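## Task

From the jar holding five kitchen tools (wooden spoon, dark wooden spatula, black nylon turner, red nylon spoon, steel serving spoon), remove the wooden spoon and set it lying flat on the cutting board. The midpoint of its length must sit above the board, and it must not touch the table, the jar or any other tool. At the finish the remaining four tools are still in the jar and the jar stands upright. Nothing may depend on the robot holding it there. Release the spoon and pull the hands away at the end.

## Robot and tools

Robot: two arms, left_arm and right_arm, facing each other across a table. Each ends in an identical five-finger right hand, so the hands are not mirror images and every hand number and axis means the same thing on both. The simulation keeps running while replies are written.

Scene frame: origin on the tabletop halfway between the two arm bases, z up, tabletop at z = 0, left_arm's base on the +y side. The words left and right are arm names only, not image sides. The state line (left_arm: ... | right_arm: ...) reports each hand point's position in metres, its orientation as a wxyz quaternion, and its linear (m/s) and angular (rad/s) velocity. At long reach the printed position can be slightly off.

Hand point: rigidly tied to the palm, 0.05 m in front of it, at the spot where the index pad meets the thumb tip in a pinch. Its own axes: +z runs along straightened fingers, +y points out of the palm, +x runs across the palm toward the little finger. Straight fingers extend 0.06 to 0.07 m past the point along +z. Across the palm the hand extends 0.08 m on the little-finger side. On the thumb side it extends 0.02 m with the thumb swung in front of the palm and up to 0.09 m otherwise. A wrist bracket on the little-finger side reaches 0.03 m beyond the point along +y and 0.11 m across, and it can collide.

The row: every motion is one row of 28 numbers, each in [-1, 1], covering both arms even if one stays still. The first 14 are for left_arm: dx, dy, dz, rx, ry, rz, then little, ring, middle, index, thumb_bend, thumb_turn, force_limit, speed. The next 14 are the same fields for right_arm.

Pose part of the row: dx to rz are an offset, not a pose. They are measured in the hand point's own axes from the pose printed in the latest result that shows it. Before any such result, and for second or later calls in one reply, they are measured from where the hand is when the action begins. A value of 1.0 equals 0.6 m or 180 degrees. rx, ry and rz together form one rotation vector. Every row in an action is counted from that same base, not from the row before it. All-zero offsets therefore pull the hand back to the base pose; they are not a pause. Each control step the commanded pose is clipped to 100 mm and 16 degrees from the measured pose. Motion trails commands by about 0.17 s, and position wins over orientation when both cannot be met.

Hand part of the row: these are absolute targets, not offsets. little, ring, middle, index, thumb_bend: +1 straight/open, -1 fully curled/closed. thumb_turn: +1 beside the palm, -1 in front of it, opposing the fingers. A pinch is roughly index -0.22, thumb_bend -0.75, thumb_turn -0.57. force_limit maps -1..+1 to about 0..10 N at the fingertip (0..15 N for the two thumb motors) and only stops closing motion. speed maps -1..+1 from nearly still to full speed, where full travel takes 0.6 s. No value means keep as is: to hold a hand, resend the last eight numbers used for it. Before any, resend hand_measured plus hand_force_limit and hand_speed. For a whole-hand wrap on an object 0.035 to 0.08 m thick, turn the thumb in front of the palm first. For a soft grip, close with speed -0.9 or lower.

Tools:
- execute_actions: "actions" holds at most one item. An empty list just returns the state (with pictures). {"rows": [...], "steps": n} gives up to 15 rows and up to 15 steps of 1/30 s each, default 15; the last row repeats if rows run out. An action needs at least 3 steps, and its final 3 steps run after the result is taken. {"steps": n} alone waits up to 300 steps counted from the previous result. "pictures": true adds camera images.
- move: "target" is one 28-number row as above, offsets from the same base. The hand travels in a straight line, both arms ending together, lasting 0.5 to 10 s. "speed" is in m/s, 0.002 to 0.5, default 0.25, with rotation capped at twice that in rad/s. "stop_force" is in N, 9 to 40, shared by both arms. An arm's path halts when its wrist sensor feels that much added push against the motion; it then backs off 2 steps and holds. Use it only very slowly and without rotation. Leave it out when lifting off something the hand presses on.
- wait: "seconds" 0 to 10.
- zoom_image: "camera" is cam_high, cam_low, cam_left_wrist or cam_right_wrist. "region" is [x0, y0, x1, y1] in pixels, at most 504 by 504. cam_high and cam_low are 504x504; the wrist cameras are 616x616.
- show_instructions: shows reference images.
- finished_scene: "scene" 1 or 2. It ends that scene irreversibly and reports success.

Reading results: a "move:" line gives the ending (done, off_target, moving, held, fault, contact) and the limits that acted (paced = pose clipped, held = steps blocked). "Hand target" shows where each arm is now driven. "pose unreachable" and HELD mean the clearance check altered or blocked commands. hand_measured, hand_stopped_by (moving, target, force, stalled, fault) and hand_load_n list the six motors in row order. A load near 0 means the grip was lost. Wrist force and torque are in the end-effector axes, noisy, offset up to about 4 N, and saturate near 50 N. Joint torque readings are rough.

Avoid: knocking anything off the table, tipping the jar, pulling other tools out, dropping or slamming the spoon, and leaving it resting on the hand. Never let the arms hit or squeeze each other. Stiff arms fault on firm contact pushed past: a joint over its limit (138 N m for shoulder and elbow, 25.7 N m for wrists) or 150 N of outside force freezes the arm for 10 s. MOTOR HOT warns at 70 °C, and at 85 °C the brakes lock the arm until it cools.

Each tool is called after "Call:" by a JSON object that holds its "name" and its "arguments", one argument or row to a line.

Reference images:

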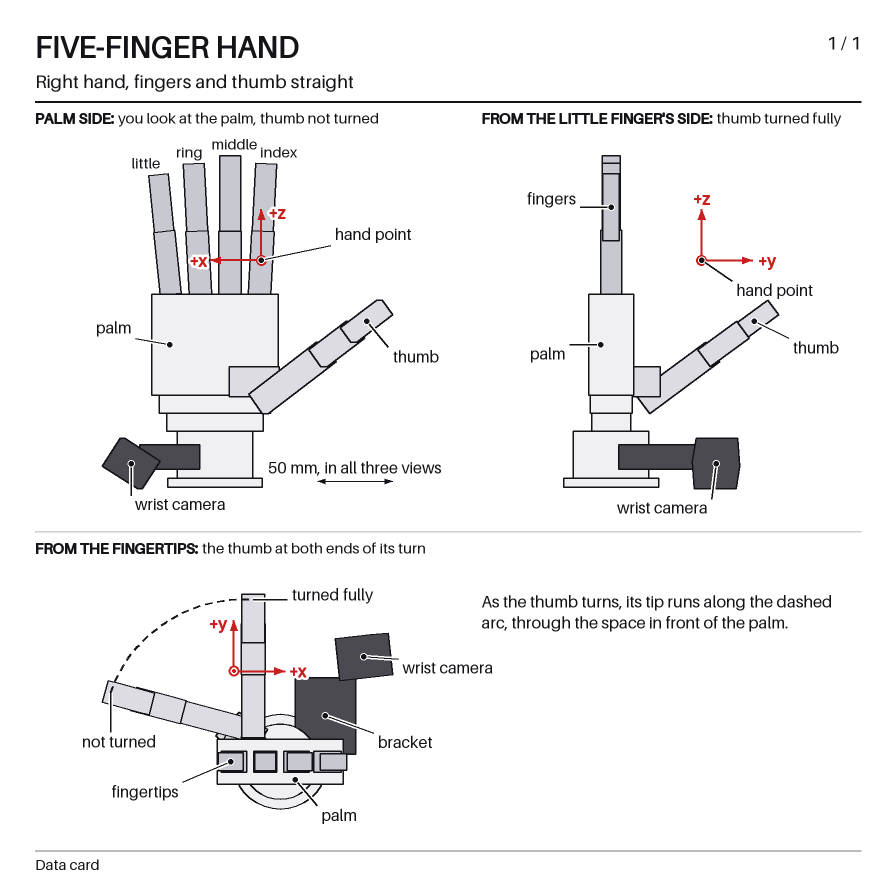

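## Session

Call:
{"name": "execute_actions", "arguments": {
  "actions": []
}}

Scene clock: 0.00 s of 5600.00 s.
left_arm: end_effector_position=(+0.2915, +0.4629, +0.4779) hand_measured=(+1.000, +1.000, +1.000, +1.000, +1.000, +1.000) hand_load_n=(+0.0, +0.0, +0.0, +0.0, +0.0, +0.0) hand_stopped_by=(target, target, target, target, target, target) hand_force_limit=0.00 hand_speed=-0.80 end_effector_quat_wxyz=(-0.017, +0.390, +0.921, +0.007) end_effector_velocity=(-0.000, -0.000, -0.000) end_effector_angular_velocity=(+0.000, +0.002, +0.000) | right_arm: end_effector_position=(+0.1703, -0.2667, +0.4699) hand_measured=(+1.000, +1.000, +1.000, +1.000, +1.000, +1.000) hand_load_n=(+0.0, +0.0, +0.0, +0.0, +0.0, +0.0) hand_stopped_by=(target, target, target, target, target, target) hand_force_limit=0.00 hand_speed=-0.80 end_effector_quat_wxyz=(-0.012, -0.303, +0.953, -0.014) end_effector_velocity=(-0.000, +0.000, +0.000) end_effector_angular_velocity=(+0.001, +0.000, -0.000)
Joint positions: left_arm=[ 0.535 -1.721  1.348  1.978  1.583 -1.899] | right_arm=[-1.203 -1.708  1.354  1.95   1.598 -1.855]
Joint velocities: left_arm=[-0.001  0.001 -0.     0.     0.002 -0.001] | right_arm=[-0.    -0.     0.    -0.    -0.001  0.   ]
Joint torques (N m, as the arm reports them, + toward a larger angle): no reading
Motor temperatures (°C, as the motors report them): left_arm=[31 30 30 39 35 42] | right_arm=[33 29 30 40 36 38]
Wrist force (N, on the end effector, along its own x y z axes, offset not removed): no reading
Wrist torque (N m, same axes, about the end effector's origin, offset not removed): no reading
Hand target (left_arm): +0.291, +0.463, +0.478; -0.017, +0.390, +0.921, +0.007
Hand target (right_arm): +0.170, -0.267, +0.470; -0.012, -0.303, +0.953, -0.014

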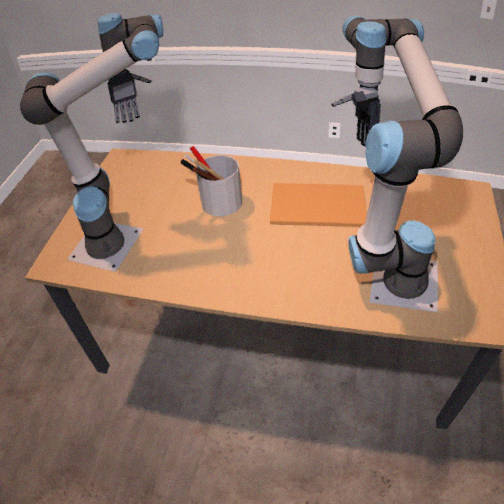

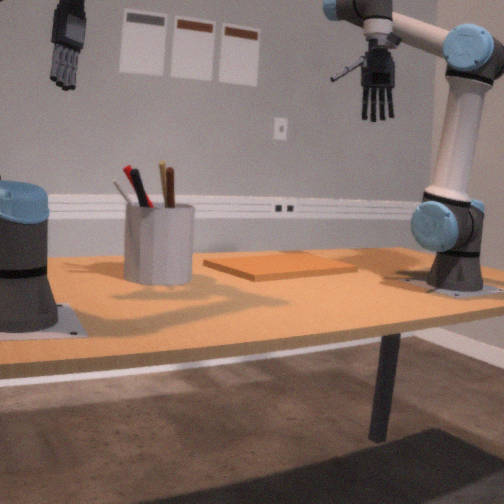

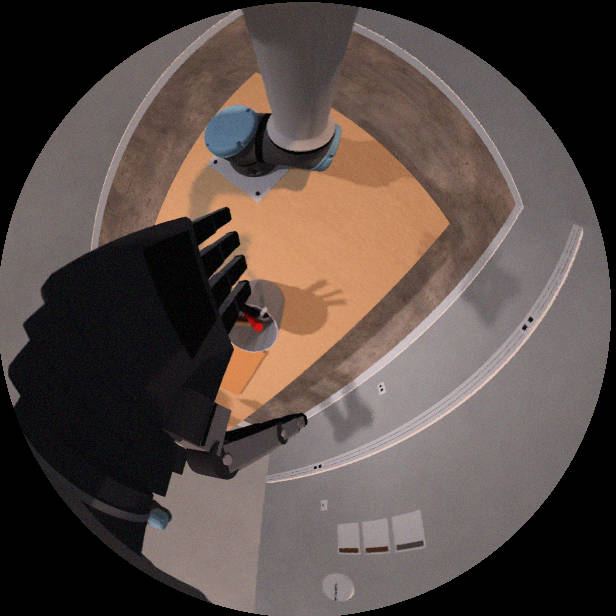

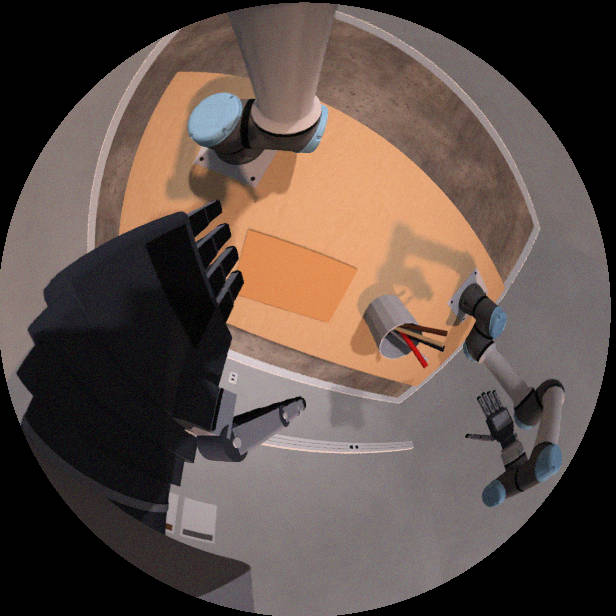

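Call:
{"name": "zoom_image", "arguments": {
  "camera": "cam_high",
  "region": [150, 120, 290, 230]
}}

Call:
{"name": "zoom_image", "arguments": {
  "camera": "cam_low",
  "region": [80, 140, 240, 300]
}}

Region (150, 120, 290, 230) of cam_high's 504x504 image, scaled by 3.600, with more detail than that image has; it fills the top 396 rows of this view, and the rest is white.

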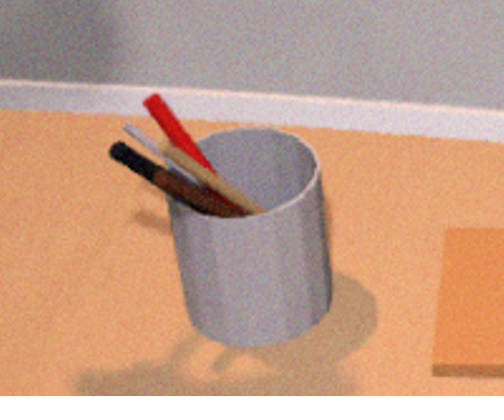

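Region (80, 140, 240, 300) of cam_low's 504x504 image, scaled by 3.150, with more detail than that image has.

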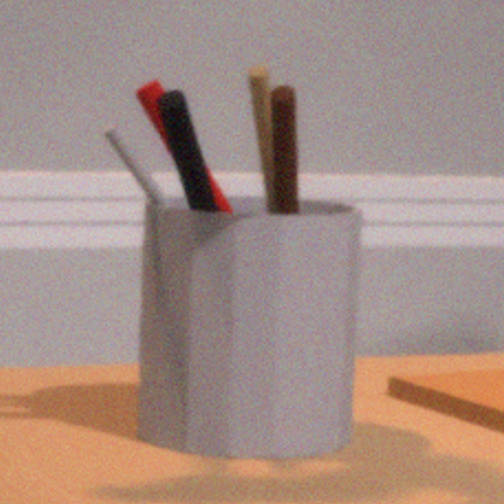

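Call:
{"name": "move", "arguments": {
  "target": [-0.147,-0.353,0.083,0,0,0,1,1,1,1,1,1,0,-0.8,0,0,0,0,0,0,1,1,1,1,1,1,0,-0.8]
}}

Scene clock: 1.93 s of 5600.00 s.
left_arm: end_effector_position=(+0.1998, +0.2535, +0.4250) hand_measured=(+1.000, +1.000, +1.000, +1.000, +1.000, +1.000) hand_load_n=(+0.0, +0.0, +0.0, +0.0, +0.0, +0.0) hand_stopped_by=(target, target, target, target, target, target) hand_force_limit=0.00 hand_speed=-0.80 end_effector_quat_wxyz=(-0.017, +0.390, +0.921, +0.006) end_effector_velocity=(-0.001, -0.003, +0.000) end_effector_angular_velocity=(-0.002, -0.001, +0.001) | right_arm: end_effector_position=(+0.1703, -0.2667, +0.4699) hand_measured=(+1.000, +1.000, +1.000, +1.000, +1.000, +1.000) hand_load_n=(+0.0, +0.0, +0.0, +0.0, +0.0, +0.0) hand_stopped_by=(target, target, target, target, target, target) hand_force_limit=0.00 hand_speed=-0.80 end_effector_quat_wxyz=(-0.012, -0.303, +0.953, -0.014) end_effector_velocity=(-0.000, +0.000, +0.000) end_effector_angular_velocity=(+0.000, -0.000, +0.001)
Joint positions: left_arm=[ 0.04  -1.463  1.234  1.823  1.599 -2.394] | right_arm=[-1.203 -1.708  1.354  1.95   1.598 -1.855]
Joint velocities: left_arm=[-0.003  0.005 -0.007 -0.    -0.001 -0.004] | right_arm=[ 0.    -0.     0.    -0.    -0.    -0.001]
Joint torques (N m, as the arm reports them, + toward a larger angle): left_arm=[ -7.62 -11.47 -26.38   3.07  -2.1   -2.36] | right_arm=[  0.38 -11.02 -18.42   2.71   0.25   0.06]
Motor temperatures (°C, as the motors report them): left_arm=[31 30 30 39 35 42] | right_arm=[33 29 30 40 36 38]
Wrist force (N, on the end effector, along its own x y z axes, offset not removed): left_arm=[-1.0 -0.5 0.5] | right_arm=[2.8 0.8 0.7]
Wrist torque (N m, same axes, about the end effector's origin, offset not removed): left_arm=[-0.12 -0.14 -0.04] | right_arm=[0.15 -0.61 0.13]
Hand target (left_arm): +0.200, +0.253, +0.425; -0.017, +0.390, +0.921, +0.006
Hand target (right_arm): +0.170, -0.267, +0.470; -0.012, -0.303, +0.953, -0.014
Off the commanded pose (left_arm): 0.000 m, 0 deg.
Off the commanded pose (right_arm): 0.000 m, 0 deg.
Kept back: nothing.
move: done

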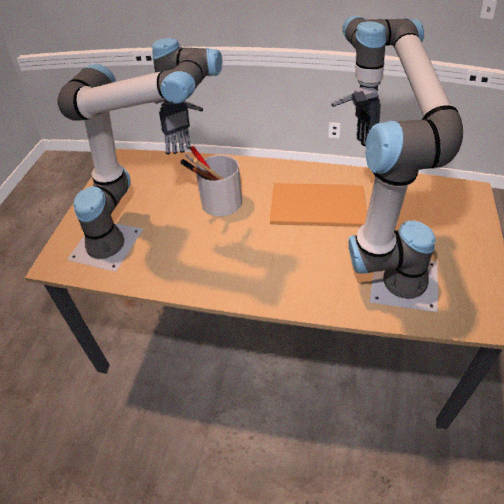

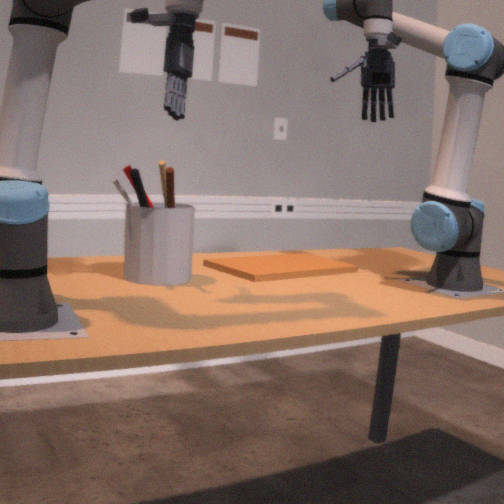

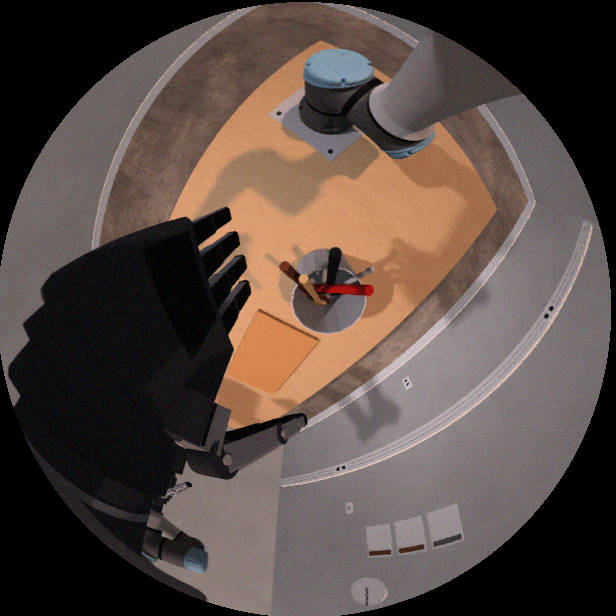

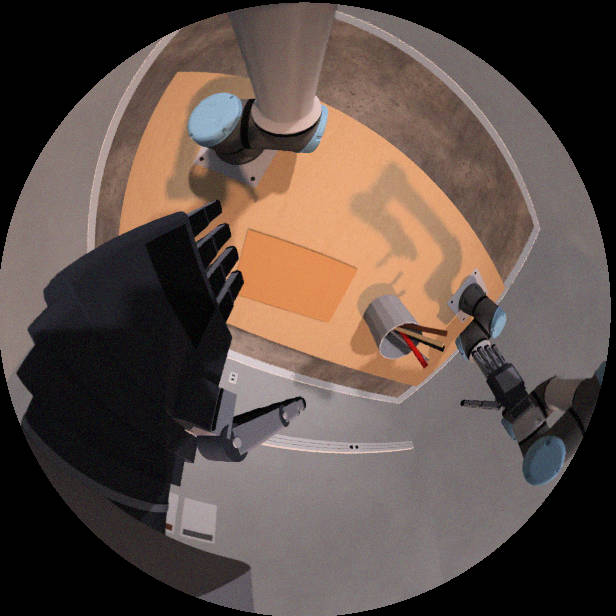

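Call:
{"name": "move", "arguments": {
  "target": [0,0,0.12,0,0,0,1,1,1,1,1,1,0,-0.8,0,0,0,0,0,0,1,1,1,1,1,1,0,-0.8]
}}

Call:
{"name": "zoom_image", "arguments": {
  "camera": "cam_left_wrist",
  "region": [200, 180, 450, 430]
}}

Scene clock: 3.43 s of 5600.00 s.
left_arm: end_effector_position=(+0.1978, +0.2553, +0.3534) hand_measured=(+1.000, +1.000, +1.000, +1.000, +1.000, +1.000) hand_load_n=(+0.0, +0.0, +0.0, +0.0, +0.0, +0.0) hand_stopped_by=(target, target, target, target, target, target) hand_force_limit=0.00 hand_speed=-0.80 end_effector_quat_wxyz=(-0.017, +0.390, +0.921, +0.006) end_effector_velocity=(+0.001, +0.000, -0.003) end_effector_angular_velocity=(-0.000, -0.001, +0.002) | right_arm: end_effector_position=(+0.1703, -0.2667, +0.4699) hand_measured=(+1.000, +1.000, +1.000, +1.000, +1.000, +1.000) hand_load_n=(+0.0, +0.0, +0.0, +0.0, +0.0, +0.0) hand_stopped_by=(target, target, target, target, target, target) hand_force_limit=0.00 hand_speed=-0.80 end_effector_quat_wxyz=(-0.012, -0.303, +0.953, -0.014) end_effector_velocity=(+0.000, +0.000, +0.000) end_effector_angular_velocity=(+0.001, -0.000, -0.001)
Joint positions: left_arm=[ 0.034 -1.492  1.451  1.635  1.599 -2.4  ] | right_arm=[-1.203 -1.708  1.354  1.95   1.598 -1.855]
Joint velocities: left_arm=[ 0.001  0.     0.008 -0.008 -0.001 -0.001] | right_arm=[-0.001 -0.    -0.     0.    -0.001  0.001]
Joint torques (N m, as the arm reports them, + toward a larger angle): left_arm=[ -7.73 -36.12 -12.4   -0.32  -2.07  -2.25] | right_arm=[  0.98 -10.27 -17.6    2.85   0.41   0.11]
Motor temperatures (°C, as the motors report them): left_arm=[31 30 30 39 35 42] | right_arm=[33 29 30 40 36 38]
Wrist force (N, on the end effector, along its own x y z axes, offset not removed): left_arm=[-0.3 -0.4 1.3] | right_arm=[0.2 2.2 2.0]
Wrist torque (N m, same axes, about the end effector's origin, offset not removed): left_arm=[-0.11 -0.22 0.03] | right_arm=[0.34 -0.23 0.06]
Hand target (left_arm): +0.198, +0.255, +0.353; -0.017, +0.390, +0.921, +0.006
Hand target (right_arm): +0.170, -0.267, +0.470; -0.012, -0.303, +0.953, -0.014
Off the commanded pose (left_arm): 0.000 m, 0 deg.
Off the commanded pose (right_arm): 0.000 m, 0 deg.
Kept back: nothing.
move: done

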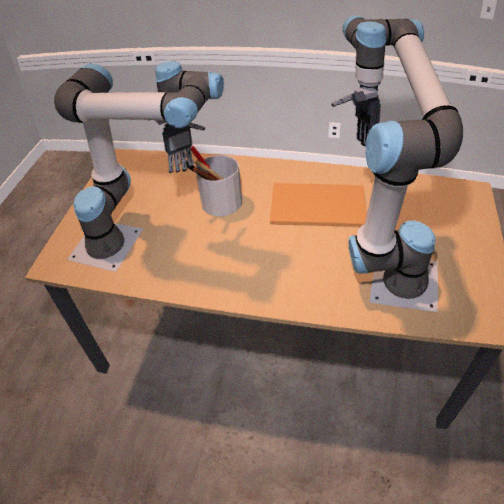

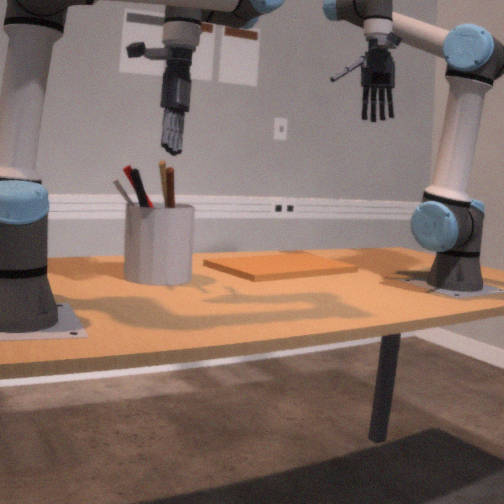

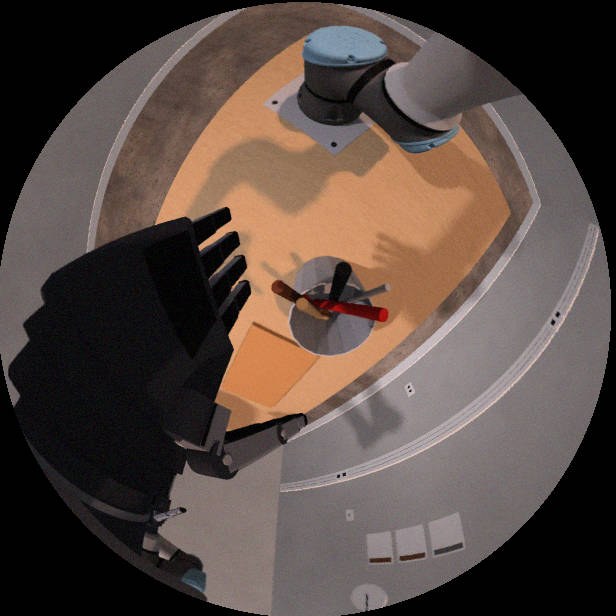

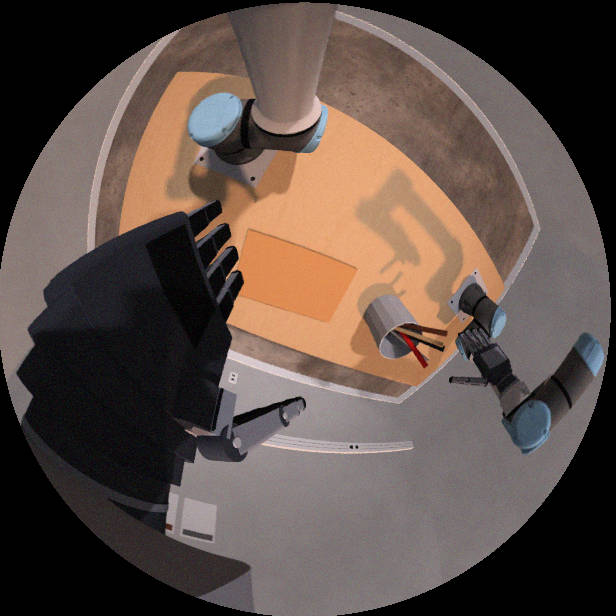

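Region (200, 180, 450, 430) of cam_left_wrist's 616x616 image, scaled by 2.016, with more detail than that image has.

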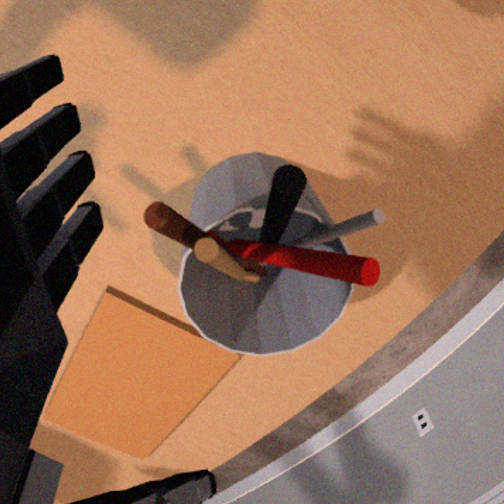

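Call:
{"name": "move", "arguments": {
  "target": [0.2,0.2,-0.15,0,0,0,1,1,1,1,1,1,0,-0.8,-0.3,0.336,0.2,0,0,-0.306,-1,-1,-1,0.3,0.3,-0.57,0,0]
}}

Call:
{"name": "move", "arguments": {
  "target": [0,0,0,0,0,0,1,1,1,1,1,1,0,-0.8,0,0,0,0,-0.5,0,-1,-1,-1,0.3,0.3,-0.57,0,0]
}}

Scene clock: 6.67 s of 5600.00 s.
left_arm: end_effector_position=(+0.2029, +0.4226, +0.4474) hand_measured=(+1.000, +1.000, +1.000, +1.000, +1.000, +1.000) hand_load_n=(+0.0, +0.0, +0.0, +0.0, +0.0, +0.0) hand_stopped_by=(target, target, target, target, target, target) hand_force_limit=0.00 hand_speed=-0.80 end_effector_quat_wxyz=(-0.017, +0.390, +0.921, +0.006) end_effector_velocity=(+0.000, +0.002, +0.001) end_effector_angular_velocity=(+0.000, -0.001, -0.001) | right_arm: end_effector_position=(+0.1986, -0.0022, +0.3410) hand_measured=(-1.000, -1.000, -1.000, +0.300, +0.300, -0.570) hand_load_n=(+0.0, +0.0, +0.0, +0.0, +0.0, +0.0) hand_stopped_by=(target, target, target, target, target, target) hand_force_limit=0.00 hand_speed=0.00 end_effector_quat_wxyz=(-0.016, -0.709, +0.705, -0.006) end_effector_velocity=(+0.001, +0.002, -0.000) end_effector_angular_velocity=(-0.004, +0.001, +0.007)
Joint positions: left_arm=[ 0.002 -1.851  1.525  1.919  1.6   -2.431] | right_arm=[-0.651 -0.952  0.749  1.808  1.581 -2.264]
Joint velocities: left_arm=[-0.001 -0.004  0.001  0.004 -0.001  0.   ] | right_arm=[ 0.002  0.014 -0.021  0.01   0.002 -0.005]
Joint torques (N m, as the arm reports them, + toward a larger angle): left_arm=[ -7.21 -17.8  -27.17   4.73  -0.99  -2.39] | right_arm=[ 14.64 -30.79 -29.94   5.25   2.07  -2.49]
Motor temperatures (°C, as the motors report them): left_arm=[31 30 30 39 35 42] | right_arm=[33 29 30 40 36 38]
Wrist force (N, on the end effector, along its own x y z axes, offset not removed): left_arm=[1.3 0.0 1.3] | right_arm=[0.4 3.0 2.1]
Wrist torque (N m, same axes, about the end effector's origin, offset not removed): left_arm=[-0.04 -0.44 0.12] | right_arm=[0.52 -0.27 0.16]
Hand target (left_arm): +0.203, +0.423, +0.448; -0.017, +0.390, +0.921, +0.006
Hand target (right_arm): +0.199, -0.002, +0.341; +0.016, +0.709, -0.705, +0.007
Off the commanded pose (left_arm): 0.000 m, 0 deg.
Off the commanded pose (right_arm): 0.001 m, 0 deg.
Kept back: nothing.
move: done

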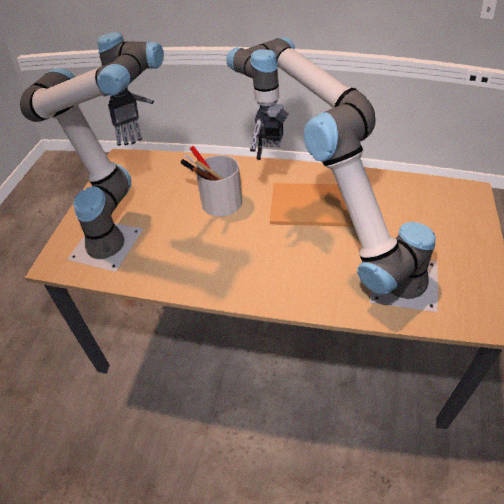

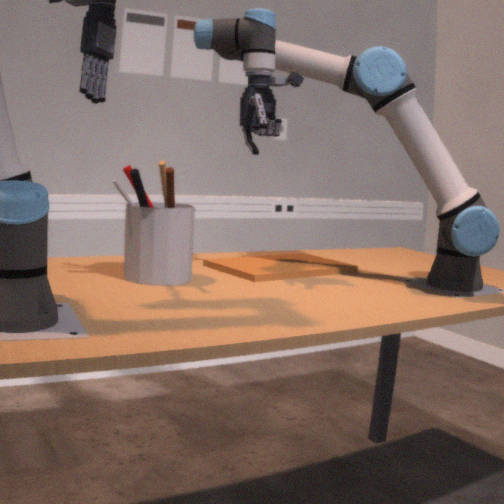

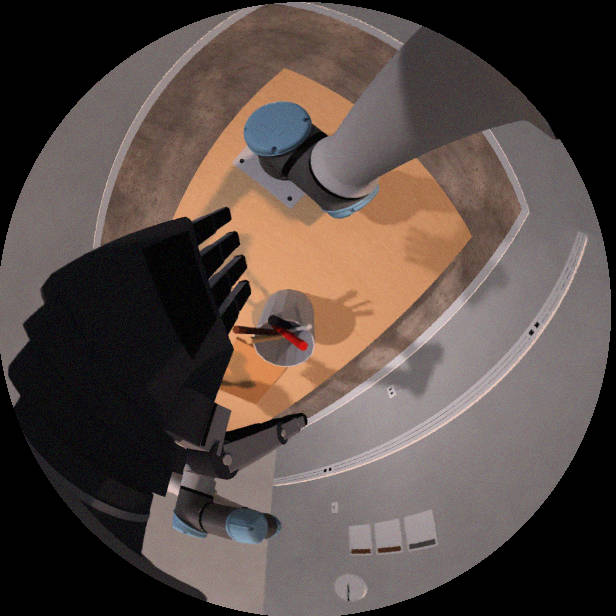

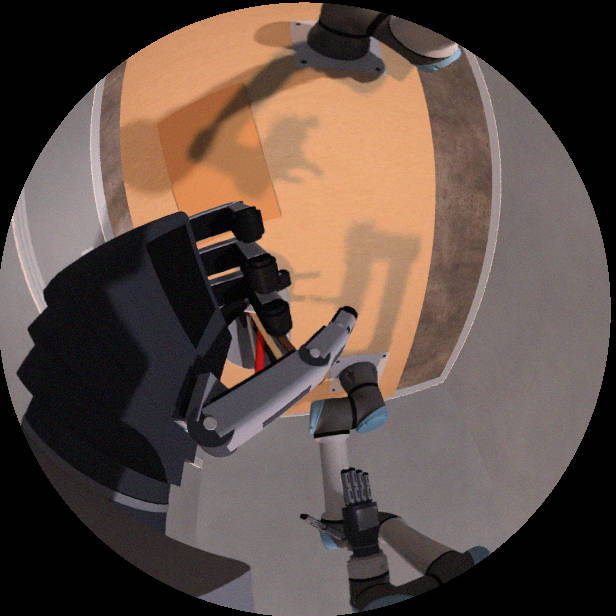

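Scene clock: 10.63 s of 5600.00 s.
left_arm: end_effector_position=(+0.2029, +0.4226, +0.4474) hand_measured=(+1.000, +1.000, +1.000, +1.000, +1.000, +1.000) hand_load_n=(+0.0, +0.0, +0.0, +0.0, +0.0, +0.0) hand_stopped_by=(target, target, target, target, target, target) hand_force_limit=0.00 hand_speed=-0.80 end_effector_quat_wxyz=(-0.017, +0.390, +0.921, +0.006) end_effector_velocity=(-0.000, +0.001, -0.000) end_effector_angular_velocity=(+0.001, +0.001, +0.000) | right_arm: end_effector_position=(+0.1984, -0.0021, +0.3413) hand_measured=(-1.000, -1.000, -1.000, +0.300, +0.300, -0.570) hand_load_n=(+0.0, +0.0, +0.0, +0.0, +0.0, +0.0) hand_stopped_by=(target, target, target, target, target, target) hand_force_limit=0.00 hand_speed=0.00 end_effector_quat_wxyz=(+0.486, -0.506, +0.511, +0.497) end_effector_velocity=(+0.000, +0.000, -0.001) end_effector_angular_velocity=(+0.018, +0.002, -0.006)
Joint positions: left_arm=[ 0.002 -1.851  1.525  1.919  1.6   -2.431] | right_arm=[-1.065 -1.616  2.063 -0.372  0.464 -1.622]
Joint velocities: left_arm=[ 0.001 -0.001  0.001  0.001  0.001  0.   ] | right_arm=[ 0.003 -0.006  0.019 -0.056  0.008  0.039]
Joint torques (N m, as the arm reports them, + toward a larger angle): left_arm=[  7.3    8.04 -11.9   -0.43  -2.06   2.39] | right_arm=[ 12.56 -26.44 -11.64  -3.56   1.64   2.99]
Motor temperatures (°C, as the motors report them): left_arm=[31 30 30 39 35 42] | right_arm=[33 29 30 40 36 38]
Wrist force (N, on the end effector, along its own x y z axes, offset not removed): left_arm=[-0.4 -1.5 1.1] | right_arm=[0.5 1.3 3.0]
Wrist torque (N m, same axes, about the end effector's origin, offset not removed): left_arm=[-0.30 -0.20 0.01] | right_arm=[0.16 -0.36 -0.06]
Hand target (left_arm): +0.203, +0.423, +0.447; -0.017, +0.390, +0.921, +0.006
Hand target (right_arm): +0.198, -0.002, +0.341; +0.487, -0.505, +0.511, +0.497
Off the commanded pose (left_arm): 0.000 m, 0 deg.
Off the commanded pose (right_arm): 0.000 m, 0 deg.
Kept back: nothing.
move: done

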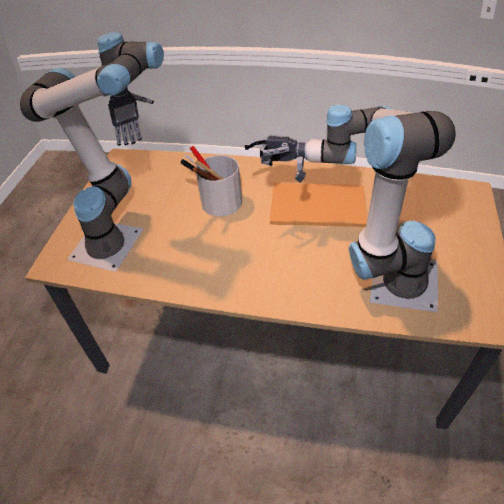

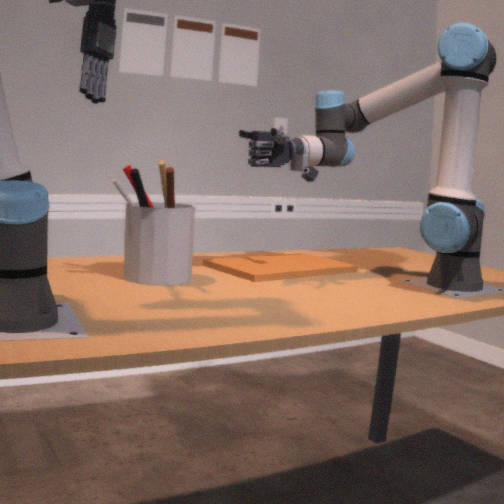

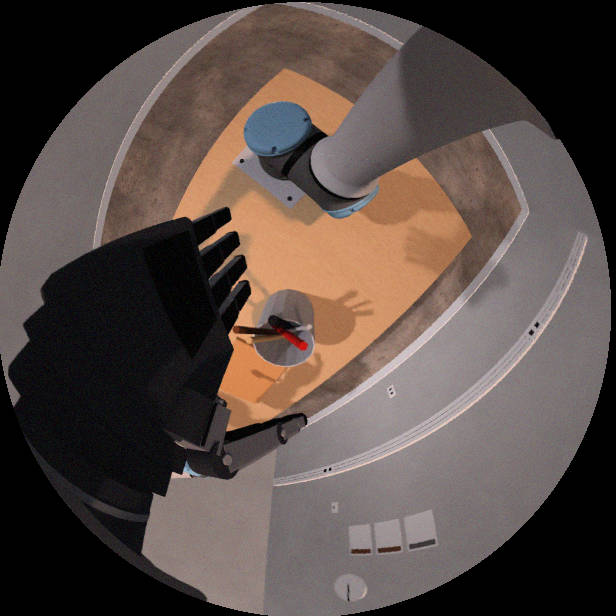

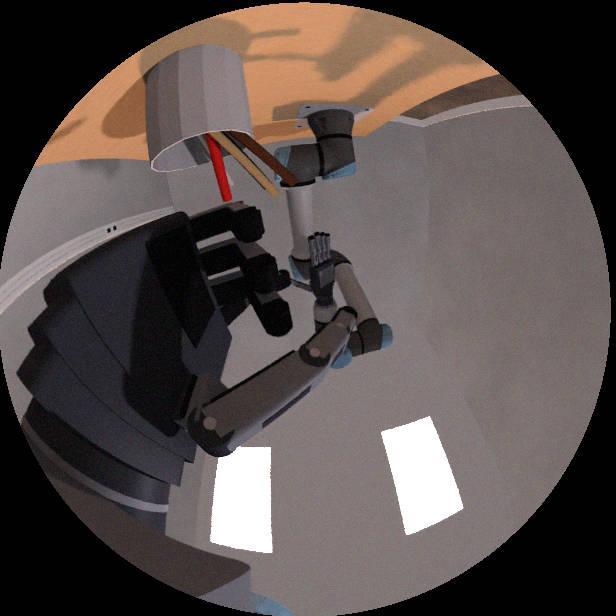

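Call:
{"name": "move", "arguments": {
  "target": [0,0,0,0,0,0,1,1,1,1,1,1,0,-0.8,0.15,0,0.03,0,0,0,-1,-1,-1,0.3,0.3,-0.57,0,0]
}}

Scene clock: 11.97 s of 5600.00 s.
left_arm: end_effector_position=(+0.2029, +0.4226, +0.4474) hand_measured=(+1.000, +1.000, +1.000, +1.000, +1.000, +1.000) hand_load_n=(+0.0, +0.0, +0.0, +0.0, +0.0, +0.0) hand_stopped_by=(target, target, target, target, target, target) hand_force_limit=0.00 hand_speed=-0.80 end_effector_quat_wxyz=(-0.017, +0.390, +0.921, +0.006) end_effector_velocity=(-0.000, -0.001, -0.000) end_effector_angular_velocity=(-0.001, +0.000, -0.001) | right_arm: end_effector_position=(+0.1969, +0.0126, +0.2511) hand_measured=(-1.000, -1.000, -1.000, +0.300, +0.300, -0.570) hand_load_n=(+0.0, +0.0, +0.0, +0.0, +0.0, +0.0) hand_stopped_by=(target, target, target, target, target, target) hand_force_limit=0.00 hand_speed=0.00 end_effector_quat_wxyz=(+0.486, -0.506, +0.511, +0.497) end_effector_velocity=(+0.000, +0.001, -0.002) end_effector_angular_velocity=(+0.004, +0.001, +0.000)
Joint positions: left_arm=[ 0.002 -1.851  1.525  1.919  1.6   -2.431] | right_arm=[-1.024 -1.455  2.171 -0.644  0.505 -1.617]
Joint velocities: left_arm=[-0.     0.001  0.    -0.001  0.     0.001] | right_arm=[ 0.003  0.007  0.003 -0.02   0.003  0.009]
Joint torques (N m, as the arm reports them, + toward a larger angle): left_arm=[  6.7    7.2  -10.95  -0.44  -1.97   2.44] | right_arm=[ 15.47 -12.14  -6.94  -2.85   1.81   2.67]
Motor temperatures (°C, as the motors report them): left_arm=[31 30 30 39 35 42] | right_arm=[33 29 30 40 36 38]
Wrist force (N, on the end effector, along its own x y z axes, offset not removed): left_arm=[-0.5 -1.5 0.8] | right_arm=[1.4 3.2 2.0]
Wrist torque (N m, same axes, about the end effector's origin, offset not removed): left_arm=[-0.27 -0.20 -0.06] | right_arm=[0.51 -0.46 0.11]
Hand target (left_arm): +0.203, +0.423, +0.447; -0.017, +0.390, +0.921, +0.006
Hand target (right_arm): +0.197, +0.013, +0.251; +0.486, -0.506, +0.511, +0.497
Off the commanded pose (left_arm): 0.000 m, 0 deg.
Off the commanded pose (right_arm): 0.000 m, 0 deg.
Kept back: nothing.
move: done

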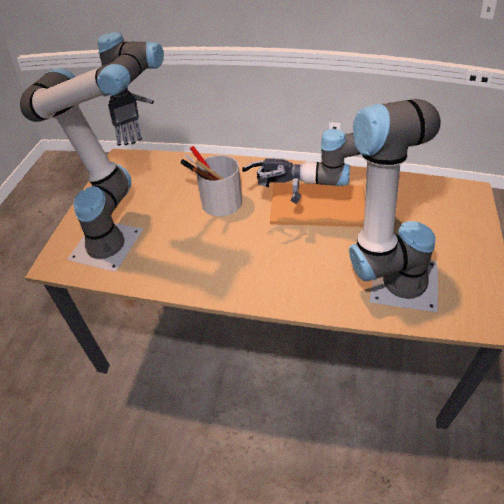

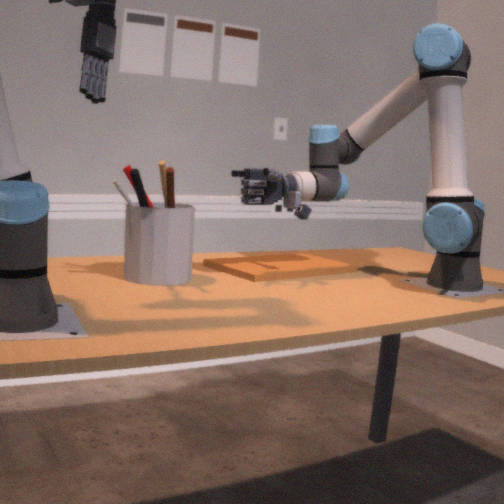

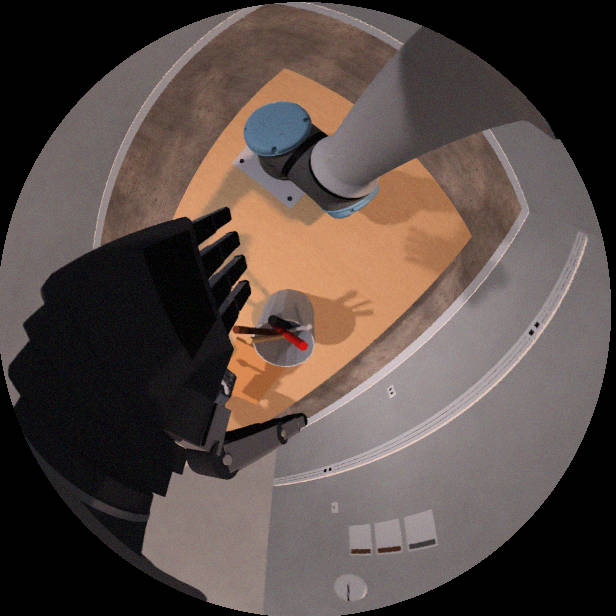

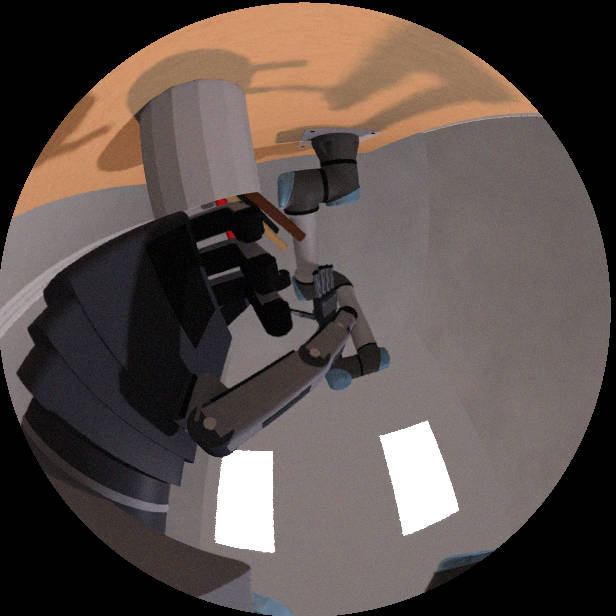

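Call:
{"name": "move", "arguments": {
  "target": [0,0,0,0,0,0,1,1,1,1,1,1,0,-0.8,0.07,-0.03,0.13,0,0,0,-1,-1,-1,0.3,0.3,-0.57,0,0],
  "speed": 0.1
}}

Call:
{"name": "zoom_image", "arguments": {
  "camera": "cam_right_wrist",
  "region": [130, 130, 430, 430]
}}

Scene clock: 13.70 s of 5600.00 s.
left_arm: end_effector_position=(+0.2029, +0.4226, +0.4474) hand_measured=(+1.000, +1.000, +1.000, +1.000, +1.000, +1.000) hand_load_n=(+0.0, +0.0, +0.0, +0.0, +0.0, +0.0) hand_stopped_by=(target, target, target, target, target, target) hand_force_limit=0.00 hand_speed=-0.80 end_effector_quat_wxyz=(-0.017, +0.390, +0.921, +0.006) end_effector_velocity=(+0.000, +0.000, +0.000) end_effector_angular_velocity=(-0.001, +0.000, +0.002) | right_arm: end_effector_position=(+0.2136, +0.0889, +0.2064) hand_measured=(-1.000, -1.000, -1.000, +0.300, +0.300, -0.570) hand_load_n=(+0.0, +0.0, +0.0, +0.0, +0.0, +0.0) hand_stopped_by=(target, target, target, target, target, target) hand_force_limit=0.00 hand_speed=0.00 end_effector_quat_wxyz=(+0.486, -0.506, +0.511, +0.497) end_effector_velocity=(+0.000, +0.003, -0.001) end_effector_angular_velocity=(-0.000, +0.002, +0.000)
Joint positions: left_arm=[ 0.002 -1.851  1.525  1.919  1.6   -2.431] | right_arm=[-0.879 -1.225  2.019 -0.737  0.65  -1.6  ]
Joint velocities: left_arm=[ 0.002 -0.001 -0.    -0.001  0.     0.   ] | right_arm=[ 0.005  0.007 -0.006 -0.001  0.004  0.002]
Joint torques (N m, as the arm reports them, + toward a larger angle): left_arm=[  7.1    7.63 -11.95  -0.5   -2.03   2.36] | right_arm=[ 13.12 -17.71 -24.53  -3.16   2.2    2.62]
Motor temperatures (°C, as the motors report them): left_arm=[31 30 30 39 35 42] | right_arm=[33 29 30 40 36 38]
Wrist force (N, on the end effector, along its own x y z axes, offset not removed): left_arm=[-0.8 -1.6 1.5] | right_arm=[1.3 1.5 1.1]
Wrist torque (N m, same axes, about the end effector's origin, offset not removed): left_arm=[-0.28 -0.21 0.01] | right_arm=[0.25 -0.36 0.05]
Hand target (left_arm): +0.203, +0.423, +0.447; -0.017, +0.390, +0.921, +0.006
Hand target (right_arm): +0.214, +0.089, +0.206; +0.486, -0.506, +0.511, +0.497
Off the commanded pose (left_arm): 0.000 m, 0 deg.
Off the commanded pose (right_arm): 0.000 m, 0 deg.
Kept back: nothing.
move: done

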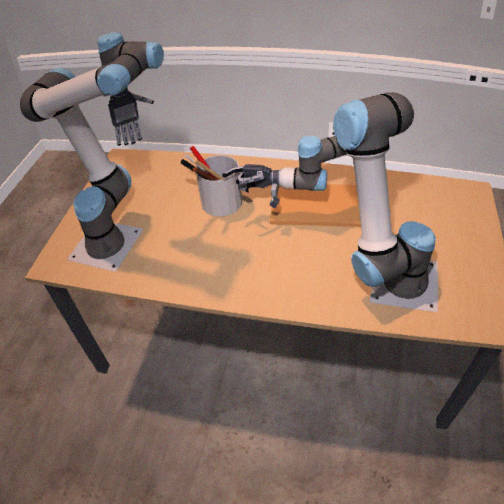

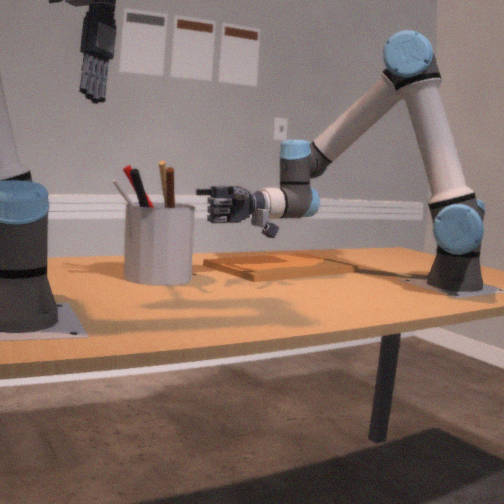

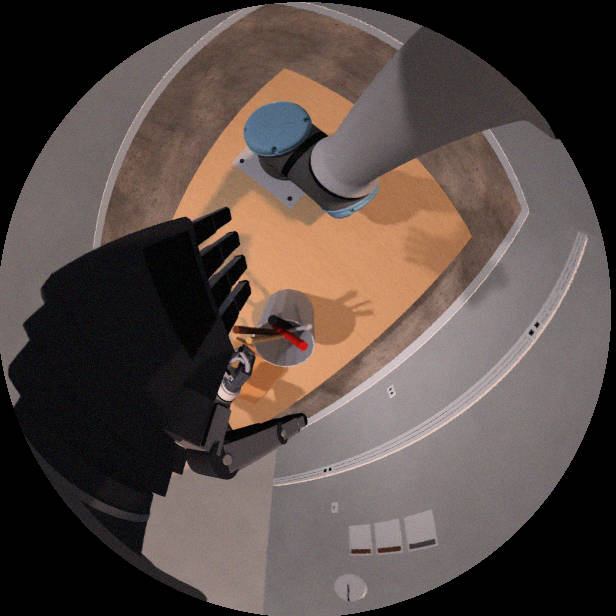

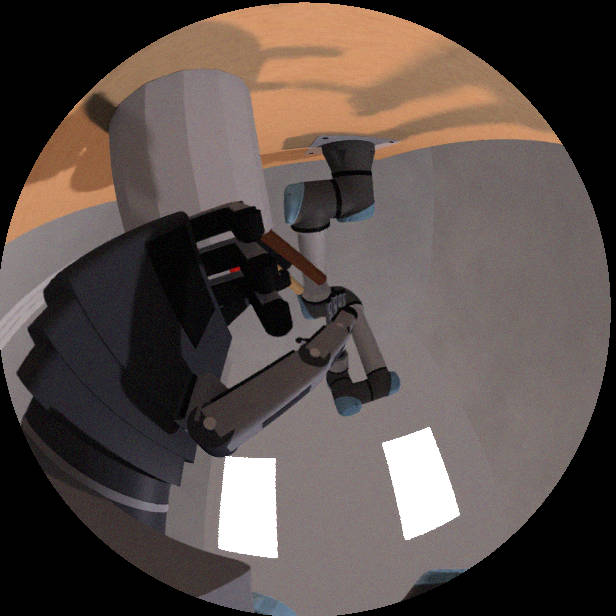

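Region (130, 130, 430, 430) of cam_right_wrist's 616x616 image, scaled by 1.680, with more detail than that image has.

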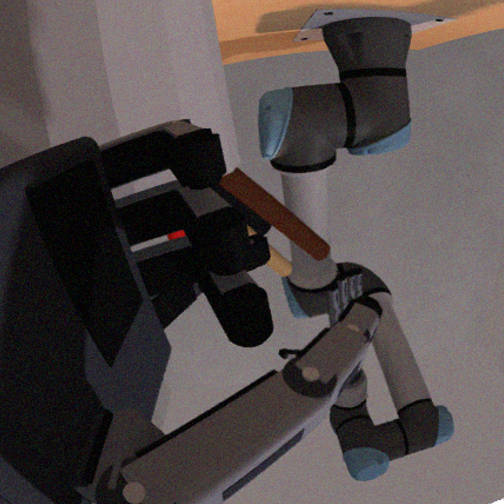

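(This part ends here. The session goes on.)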